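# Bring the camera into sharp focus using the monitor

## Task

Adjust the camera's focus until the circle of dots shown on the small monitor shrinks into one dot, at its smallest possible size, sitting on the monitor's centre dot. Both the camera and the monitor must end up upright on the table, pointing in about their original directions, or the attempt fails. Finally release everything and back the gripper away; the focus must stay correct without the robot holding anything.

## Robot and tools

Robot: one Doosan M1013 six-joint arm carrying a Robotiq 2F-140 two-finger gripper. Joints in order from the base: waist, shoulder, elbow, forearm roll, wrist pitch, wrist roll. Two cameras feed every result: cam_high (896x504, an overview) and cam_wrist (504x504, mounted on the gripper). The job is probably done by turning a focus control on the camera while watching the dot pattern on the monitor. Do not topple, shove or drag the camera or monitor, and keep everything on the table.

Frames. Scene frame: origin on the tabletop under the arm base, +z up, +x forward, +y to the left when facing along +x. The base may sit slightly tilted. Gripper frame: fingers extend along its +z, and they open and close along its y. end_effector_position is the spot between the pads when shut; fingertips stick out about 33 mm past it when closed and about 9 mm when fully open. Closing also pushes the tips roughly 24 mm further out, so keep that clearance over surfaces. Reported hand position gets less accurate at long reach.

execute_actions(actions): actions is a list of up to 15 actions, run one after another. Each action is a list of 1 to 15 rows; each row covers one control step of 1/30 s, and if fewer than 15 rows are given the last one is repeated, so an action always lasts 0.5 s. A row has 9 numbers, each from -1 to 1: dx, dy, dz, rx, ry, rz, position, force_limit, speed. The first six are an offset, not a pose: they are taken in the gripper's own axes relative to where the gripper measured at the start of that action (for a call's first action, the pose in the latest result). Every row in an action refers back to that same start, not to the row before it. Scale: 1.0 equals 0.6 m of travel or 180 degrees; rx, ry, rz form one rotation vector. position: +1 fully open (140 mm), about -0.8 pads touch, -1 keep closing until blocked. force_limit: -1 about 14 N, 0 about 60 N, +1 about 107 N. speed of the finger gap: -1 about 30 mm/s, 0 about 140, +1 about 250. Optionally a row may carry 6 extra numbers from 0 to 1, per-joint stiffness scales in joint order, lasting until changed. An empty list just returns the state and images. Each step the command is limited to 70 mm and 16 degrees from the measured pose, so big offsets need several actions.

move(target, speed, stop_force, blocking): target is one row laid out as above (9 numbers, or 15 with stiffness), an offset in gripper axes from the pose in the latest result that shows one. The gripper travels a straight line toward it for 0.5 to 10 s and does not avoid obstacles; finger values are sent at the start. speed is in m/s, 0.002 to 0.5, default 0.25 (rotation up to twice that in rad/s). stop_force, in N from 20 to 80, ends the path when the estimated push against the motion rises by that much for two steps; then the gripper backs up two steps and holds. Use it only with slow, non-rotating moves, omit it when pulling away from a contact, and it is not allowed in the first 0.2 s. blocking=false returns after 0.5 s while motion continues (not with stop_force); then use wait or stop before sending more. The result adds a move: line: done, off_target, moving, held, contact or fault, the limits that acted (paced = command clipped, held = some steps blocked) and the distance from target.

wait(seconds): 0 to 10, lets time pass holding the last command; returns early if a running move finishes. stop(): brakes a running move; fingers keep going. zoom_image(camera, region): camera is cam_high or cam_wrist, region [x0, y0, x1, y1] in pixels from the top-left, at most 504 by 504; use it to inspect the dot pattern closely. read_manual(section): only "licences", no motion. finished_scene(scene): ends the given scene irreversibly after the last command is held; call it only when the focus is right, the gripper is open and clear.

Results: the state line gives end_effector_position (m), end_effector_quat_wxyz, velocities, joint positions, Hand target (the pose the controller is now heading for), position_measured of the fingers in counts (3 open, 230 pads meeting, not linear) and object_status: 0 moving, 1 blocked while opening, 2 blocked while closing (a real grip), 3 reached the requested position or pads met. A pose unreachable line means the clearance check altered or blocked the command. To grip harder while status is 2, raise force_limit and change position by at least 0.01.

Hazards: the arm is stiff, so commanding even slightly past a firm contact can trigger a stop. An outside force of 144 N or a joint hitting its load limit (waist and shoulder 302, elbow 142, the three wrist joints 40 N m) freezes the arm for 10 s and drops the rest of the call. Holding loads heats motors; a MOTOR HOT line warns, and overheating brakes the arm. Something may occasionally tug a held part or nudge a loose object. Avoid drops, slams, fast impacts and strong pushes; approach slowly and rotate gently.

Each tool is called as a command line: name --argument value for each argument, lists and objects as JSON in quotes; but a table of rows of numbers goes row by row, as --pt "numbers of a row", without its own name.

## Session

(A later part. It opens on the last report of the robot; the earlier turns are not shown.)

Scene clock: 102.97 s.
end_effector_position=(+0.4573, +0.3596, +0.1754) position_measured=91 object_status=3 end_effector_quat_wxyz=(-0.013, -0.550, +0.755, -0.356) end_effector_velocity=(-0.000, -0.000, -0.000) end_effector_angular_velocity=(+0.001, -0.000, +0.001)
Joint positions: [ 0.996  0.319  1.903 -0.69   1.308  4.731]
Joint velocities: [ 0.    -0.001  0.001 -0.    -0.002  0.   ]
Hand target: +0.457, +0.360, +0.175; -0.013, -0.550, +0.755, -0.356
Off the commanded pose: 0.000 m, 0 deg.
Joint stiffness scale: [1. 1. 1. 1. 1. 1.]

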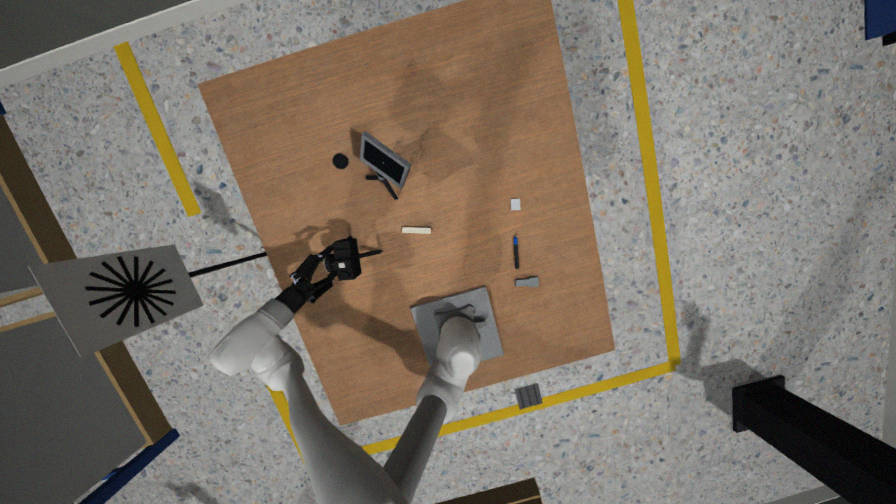

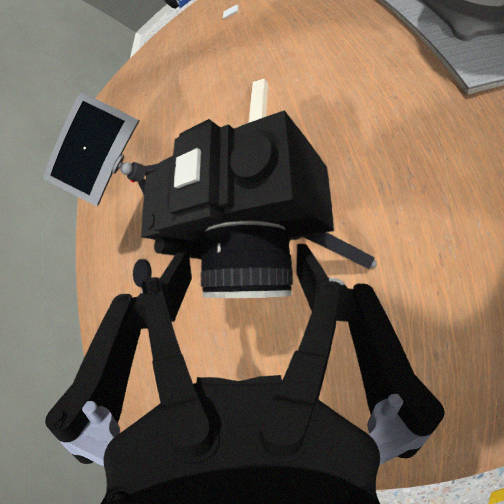

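move --target '[0,0.009,0,0,0,0,0.15,-1,-0.3]' --speed 0.02

execute_actions --actions '[[[0,0,0,0,0,0,-1,-1,-0.7]],[[0,0,0,0,0,0,-1,-1,-0.7]]]'

zoom_image --camera "cam_wrist" --region '[68, 133, 98, 163]'

move --target '[0,0,0,-0.022,0,-0.0127,-1,-1,-0.7]' --speed 0.03

zoom_image --camera "cam_wrist" --region '[60, 130, 90, 160]'

Scene clock: 111.77 s.
end_effector_position=(+0.4560, +0.3613, +0.1754) position_measured=110 object_status=3 end_effector_quat_wxyz=(-0.012, -0.550, +0.755, -0.356) end_effector_velocity=(-0.001, +0.001, -0.000) end_effector_angular_velocity=(+0.001, -0.001, -0.001)
Joint positions: [ 1.     0.319  1.903 -0.69   1.308  4.734]
Joint velocities: [0.001 0.    0.    0.    0.    0.003]
Hand target: +0.453, +0.360, +0.173; -0.013, -0.550, +0.755, -0.356
Off the commanded pose: 0.004 m, 0 deg.
Joint stiffness scale: [1. 1. 1. 1. 1. 1.]
move: off_target

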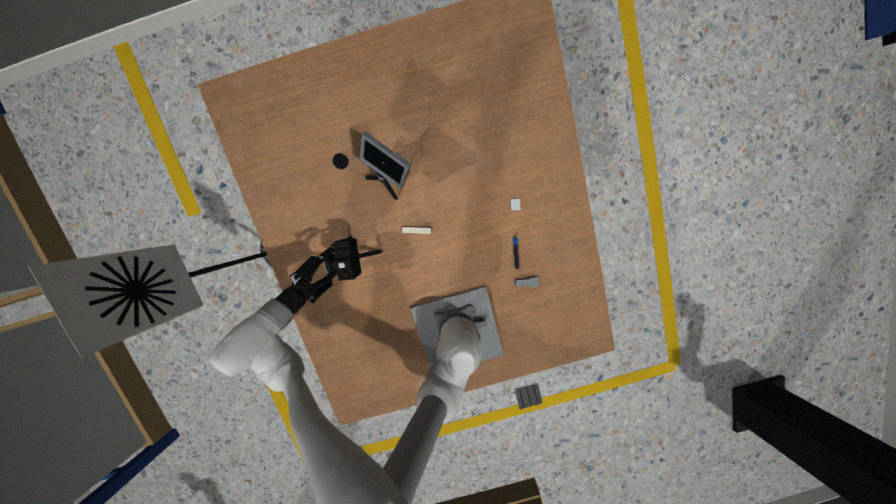

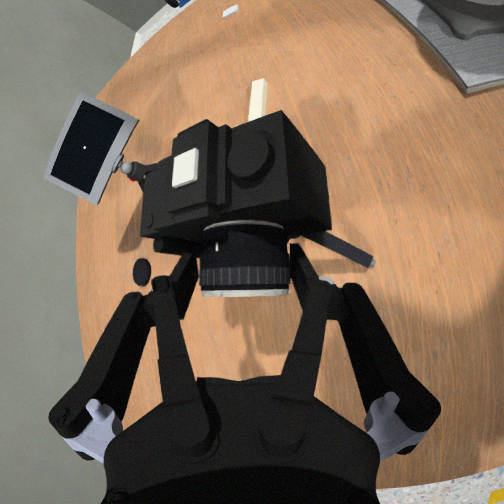

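Scene clock: 112.77 s.
end_effector_position=(+0.4560, +0.3613, +0.1754) position_measured=130 object_status=2 end_effector_quat_wxyz=(-0.012, -0.550, +0.755, -0.356) end_effector_velocity=(-0.000, +0.000, +0.000) end_effector_angular_velocity=(+0.001, -0.000, +0.001)
Joint positions: [ 1.     0.319  1.903 -0.69   1.308  4.734]
Joint velocities: [ 0.    -0.001  0.    -0.    -0.001 -0.   ]
Hand target: +0.456, +0.361, +0.175; -0.012, -0.550, +0.755, -0.356
Off the commanded pose: 0.000 m, 0 deg.
Joint stiffness scale: [1. 1. 1. 1. 1. 1.]

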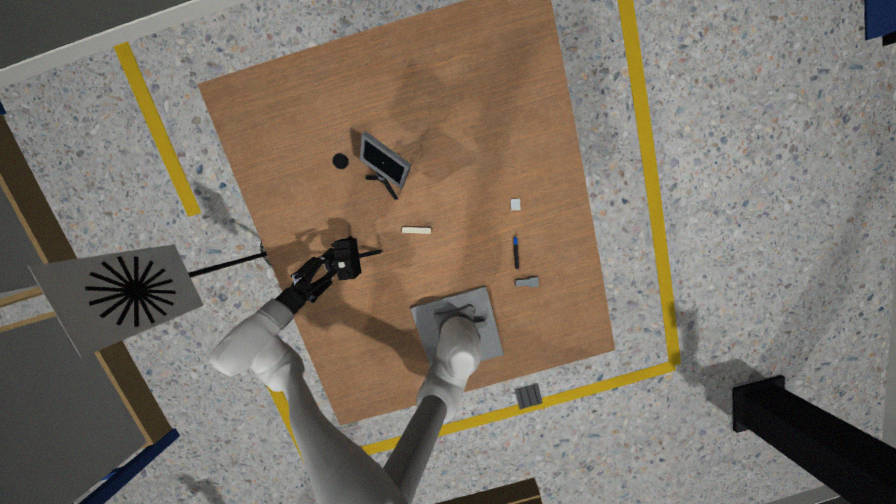

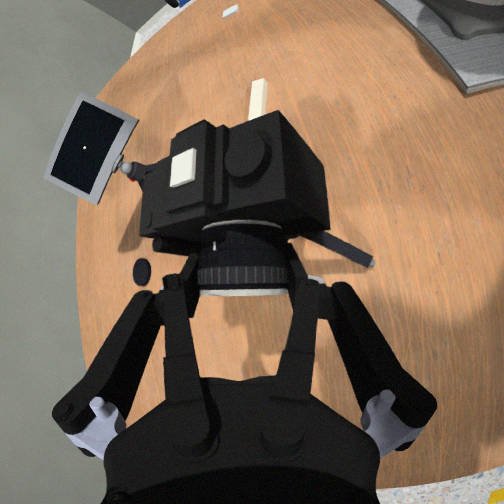

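Region (68, 133, 98, 163) of cam_wrist's 504x504 image, scaled by 16.800, with more detail than that image has.

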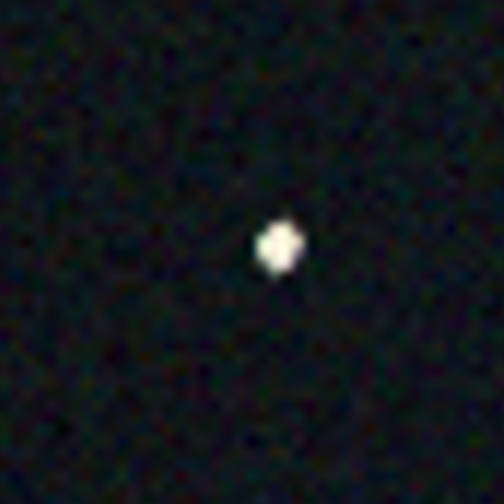

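Scene clock: 114.33 s.
end_effector_position=(+0.4554, +0.3611, +0.1748) position_measured=130 object_status=2 end_effector_quat_wxyz=(-0.036, -0.565, +0.754, -0.333) end_effector_velocity=(-0.000, -0.000, -0.000) end_effector_angular_velocity=(+0.001, +0.007, +0.000)
Joint positions: [ 0.975  0.319  1.883 -0.634  1.313  4.649]
Joint velocities: [-0.002 -0.    -0.001  0.006  0.001 -0.008]
Hand target: +0.456, +0.361, +0.175; -0.038, -0.564, +0.756, -0.330
Off the commanded pose: 0.001 m, 0 deg.
Joint stiffness scale: [1. 1. 1. 1. 1. 1.]
move: done

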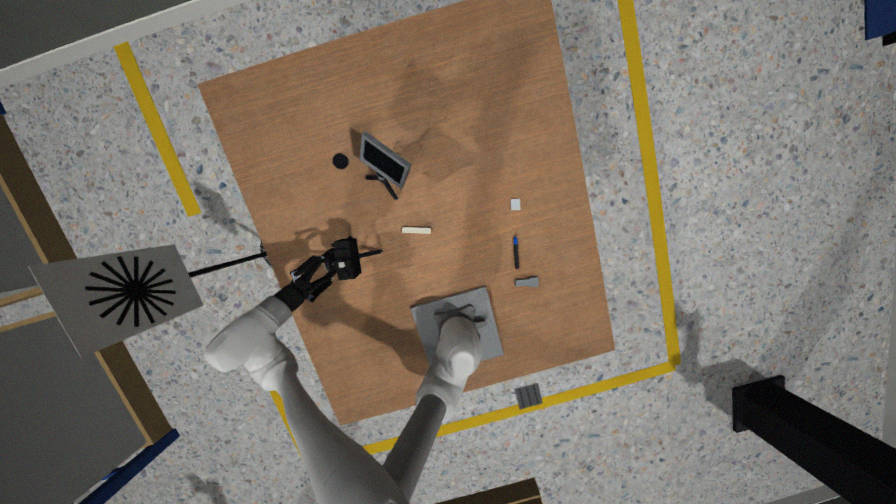

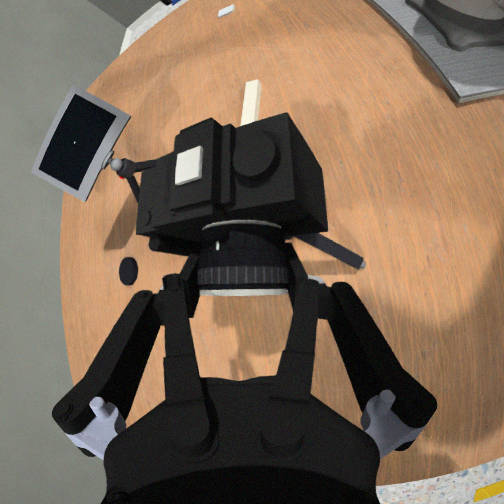

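Region (60, 130, 90, 160) of cam_wrist's 504x504 image, scaled by 16.800, with more detail than that image has.

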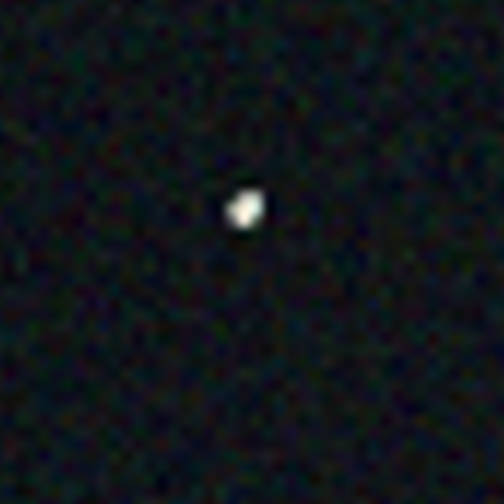

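execute_actions --actions '[[[0,0,0,-0.002,0,-0.001,0.2,-1,-0.5]]]'

zoom_image --camera "cam_wrist" --region '[60, 130, 90, 160]'

Scene clock: 117.90 s.
end_effector_position=(+0.4554, +0.3611, +0.1747) position_measured=104 object_status=3 end_effector_quat_wxyz=(-0.037, -0.565, +0.754, -0.333) end_effector_velocity=(+0.001, +0.001, +0.001) end_effector_angular_velocity=(+0.002, -0.001, -0.000)
Joint positions: [ 0.975  0.319  1.883 -0.634  1.313  4.646]
Joint velocities: [-0.    -0.    -0.001  0.    -0.001  0.   ]
Hand target: +0.455, +0.361, +0.175; -0.038, -0.566, +0.755, -0.331
Off the commanded pose: 0.000 m, 0 deg.
Joint stiffness scale: [1. 1. 1. 1. 1. 1.]

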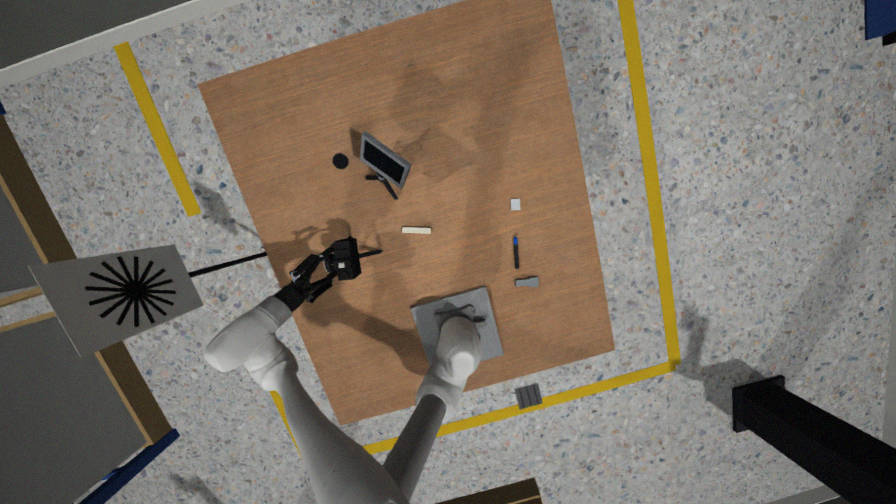

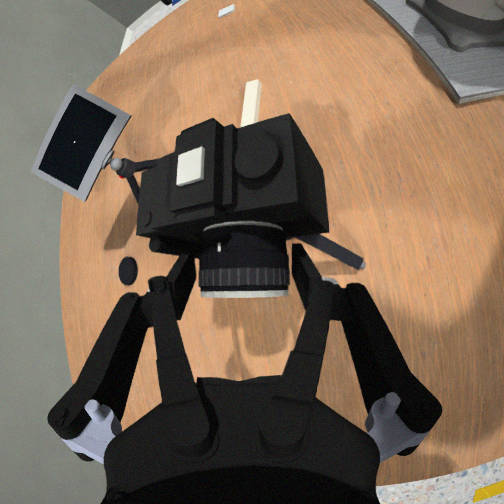

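Region (60, 130, 90, 160) of cam_wrist's 504x504 image, scaled by 16.800, with more detail than that image has.

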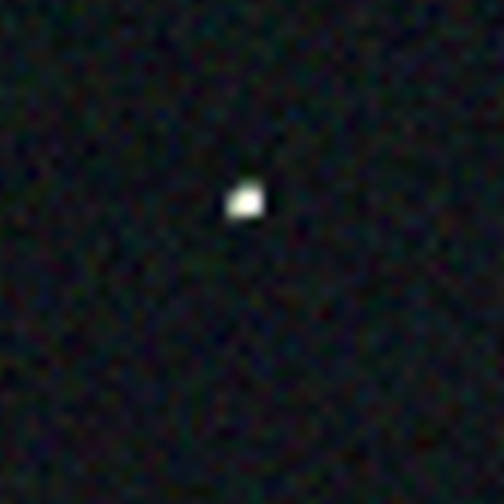

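execute_actions --actions '[[[0,0,0,0,0,0,-1,-1,-0.7]],[[0,0,0,0,0,0,-1,-1,-0.7]]]'

move --target '[0,0,0,-0.0087,0,-0.005,-1,-1,-0.7]' --speed 0.02

execute_actions --actions '[[[0,0,0,0,0,0,0.3,-1,-0.5]]]'

zoom_image --camera "cam_wrist" --region '[57, 127, 87, 157]'

Scene clock: 125.27 s.
end_effector_position=(+0.4554, +0.3611, +0.1747) position_measured=130 object_status=2 end_effector_quat_wxyz=(-0.037, -0.565, +0.754, -0.333) end_effector_velocity=(-0.001, -0.000, -0.000) end_effector_angular_velocity=(-0.001, +0.000, +0.000)
Joint positions: [ 0.975  0.319  1.883 -0.634  1.313  4.646]
Joint velocities: [ 0.001 -0.     0.001 -0.     0.     0.   ]
Hand target: +0.455, +0.361, +0.175; -0.037, -0.565, +0.754, -0.333
Off the commanded pose: 0.000 m, 0 deg.
Joint stiffness scale: [1. 1. 1. 1. 1. 1.]

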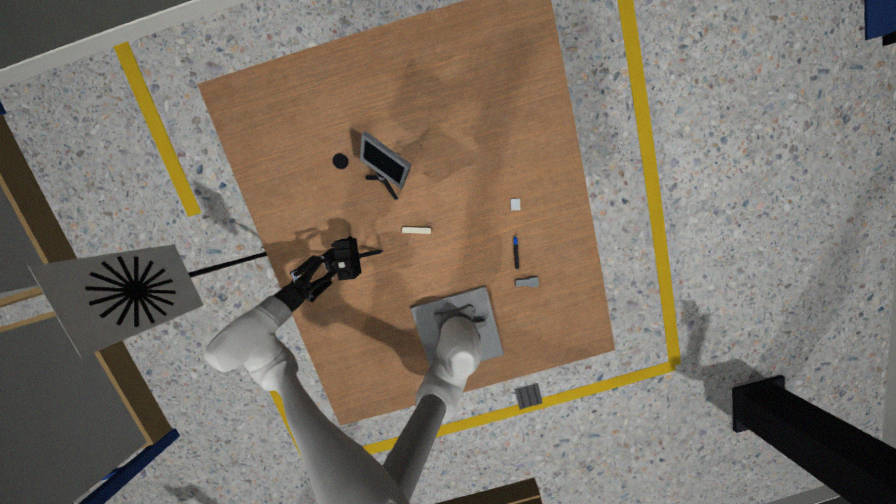

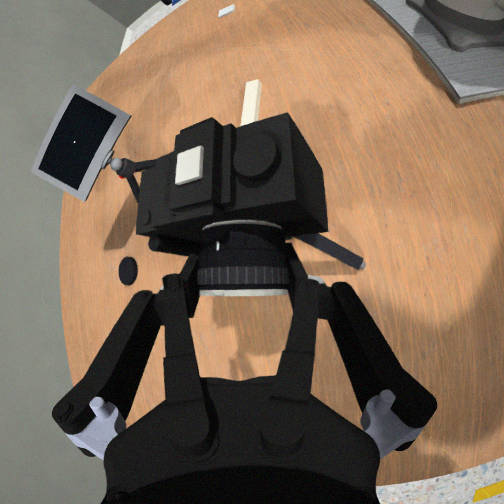

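Scene clock: 126.27 s.
end_effector_position=(+0.4550, +0.3610, +0.1743) position_measured=130 object_status=2 end_effector_quat_wxyz=(-0.044, -0.571, +0.752, -0.325) end_effector_velocity=(+0.001, +0.001, +0.000) end_effector_angular_velocity=(+0.001, +0.004, +0.000)
Joint positions: [ 0.968  0.319  1.877 -0.616  1.315  4.616]
Joint velocities: [-0.002  0.001 -0.003  0.004  0.001 -0.006]
Hand target: +0.455, +0.361, +0.175; -0.047, -0.571, +0.754, -0.322
Off the commanded pose: 0.001 m, 0 deg.
Joint stiffness scale: [1. 1. 1. 1. 1. 1.]
move: done

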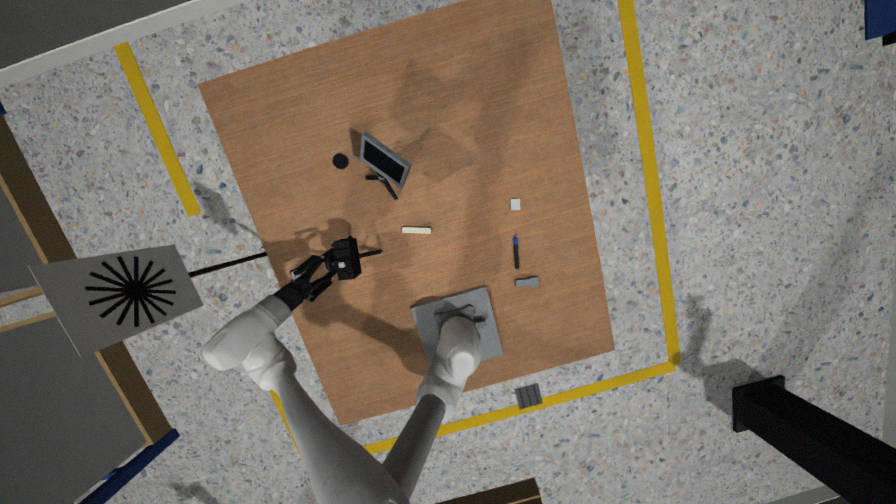

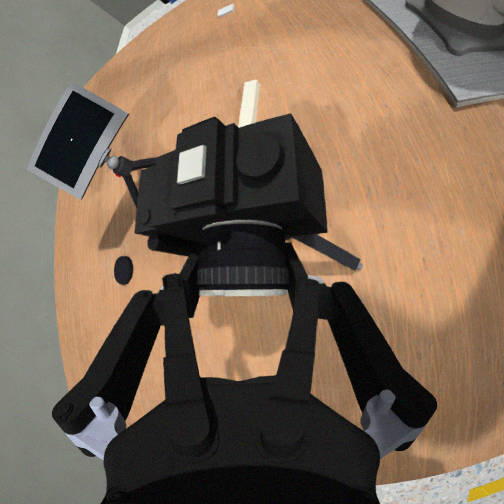

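Scene clock: 126.77 s.
end_effector_position=(+0.4550, +0.3610, +0.1743) position_measured=91 object_status=0 end_effector_quat_wxyz=(-0.044, -0.571, +0.752, -0.325) end_effector_velocity=(+0.000, +0.000, +0.000) end_effector_angular_velocity=(+0.000, -0.000, +0.000)
Joint positions: [ 0.968  0.319  1.877 -0.616  1.315  4.616]
Joint velocities: [ 0.    -0.    -0.001 -0.     0.    -0.   ]
Hand target: +0.455, +0.361, +0.174; -0.044, -0.571, +0.752, -0.325
Off the commanded pose: 0.000 m, 0 deg.
Joint stiffness scale: [1. 1. 1. 1. 1. 1.]

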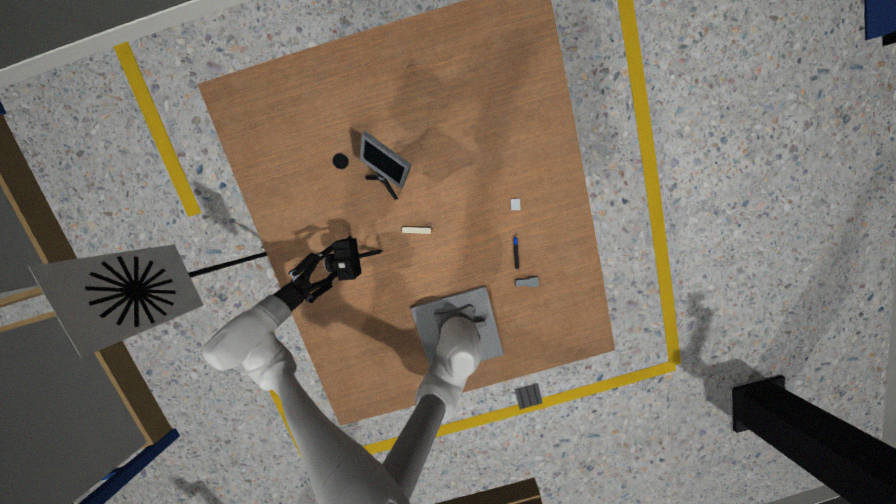

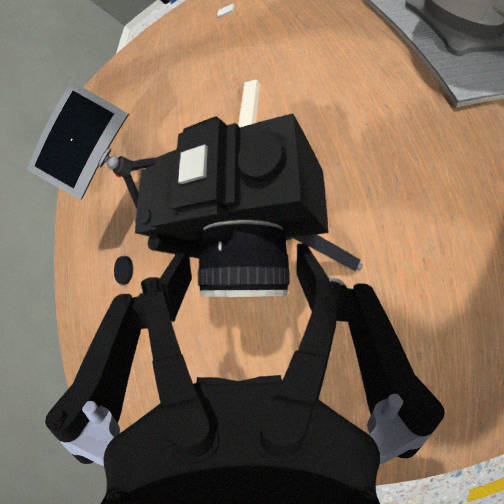

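Region (57, 127, 87, 157) of cam_wrist's 504x504 image, scaled by 16.800, with more detail than that image has.

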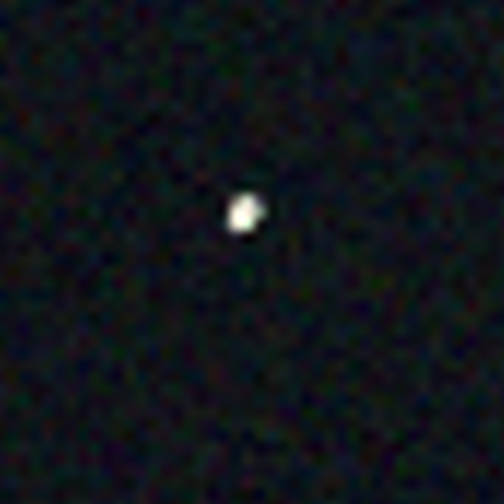

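move --target '[0,0,-0.3,0,0,0,0.5,-1,0]' --speed 0.2

finished_scene --scene 2

Scene clock: 134.30 s.
end_effector_position=(+0.4024, +0.4547, +0.3142) position_measured=66 object_status=3 end_effector_quat_wxyz=(-0.043, -0.569, +0.753, -0.328) end_effector_velocity=(-0.001, +0.000, +0.001) end_effector_angular_velocity=(-0.002, +0.000, -0.001)
Joint positions: [ 1.108  0.294  1.629 -0.55   1.614  4.575]
Joint velocities: [ 0.001 -0.    -0.002  0.     0.004 -0.   ]
Hand target: +0.400, +0.458, +0.316; -0.044, -0.571, +0.752, -0.325
Off the commanded pose: 0.004 m, 0 deg.
Joint stiffness scale: [1. 1. 1. 1. 1. 1.]
move: off_target

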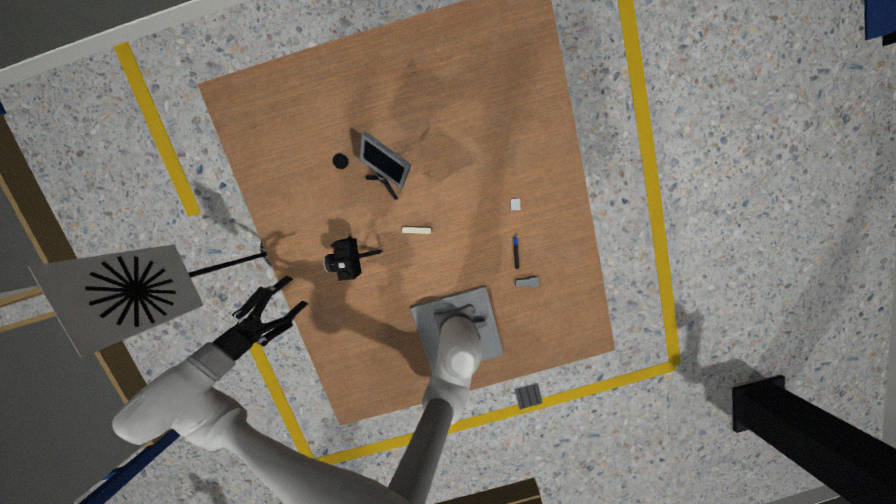

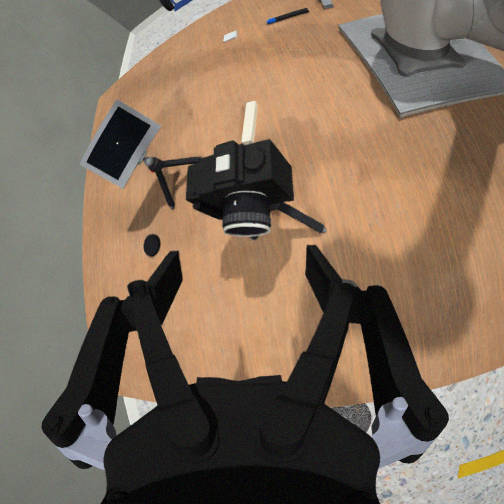

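The scene is finished: the task was done.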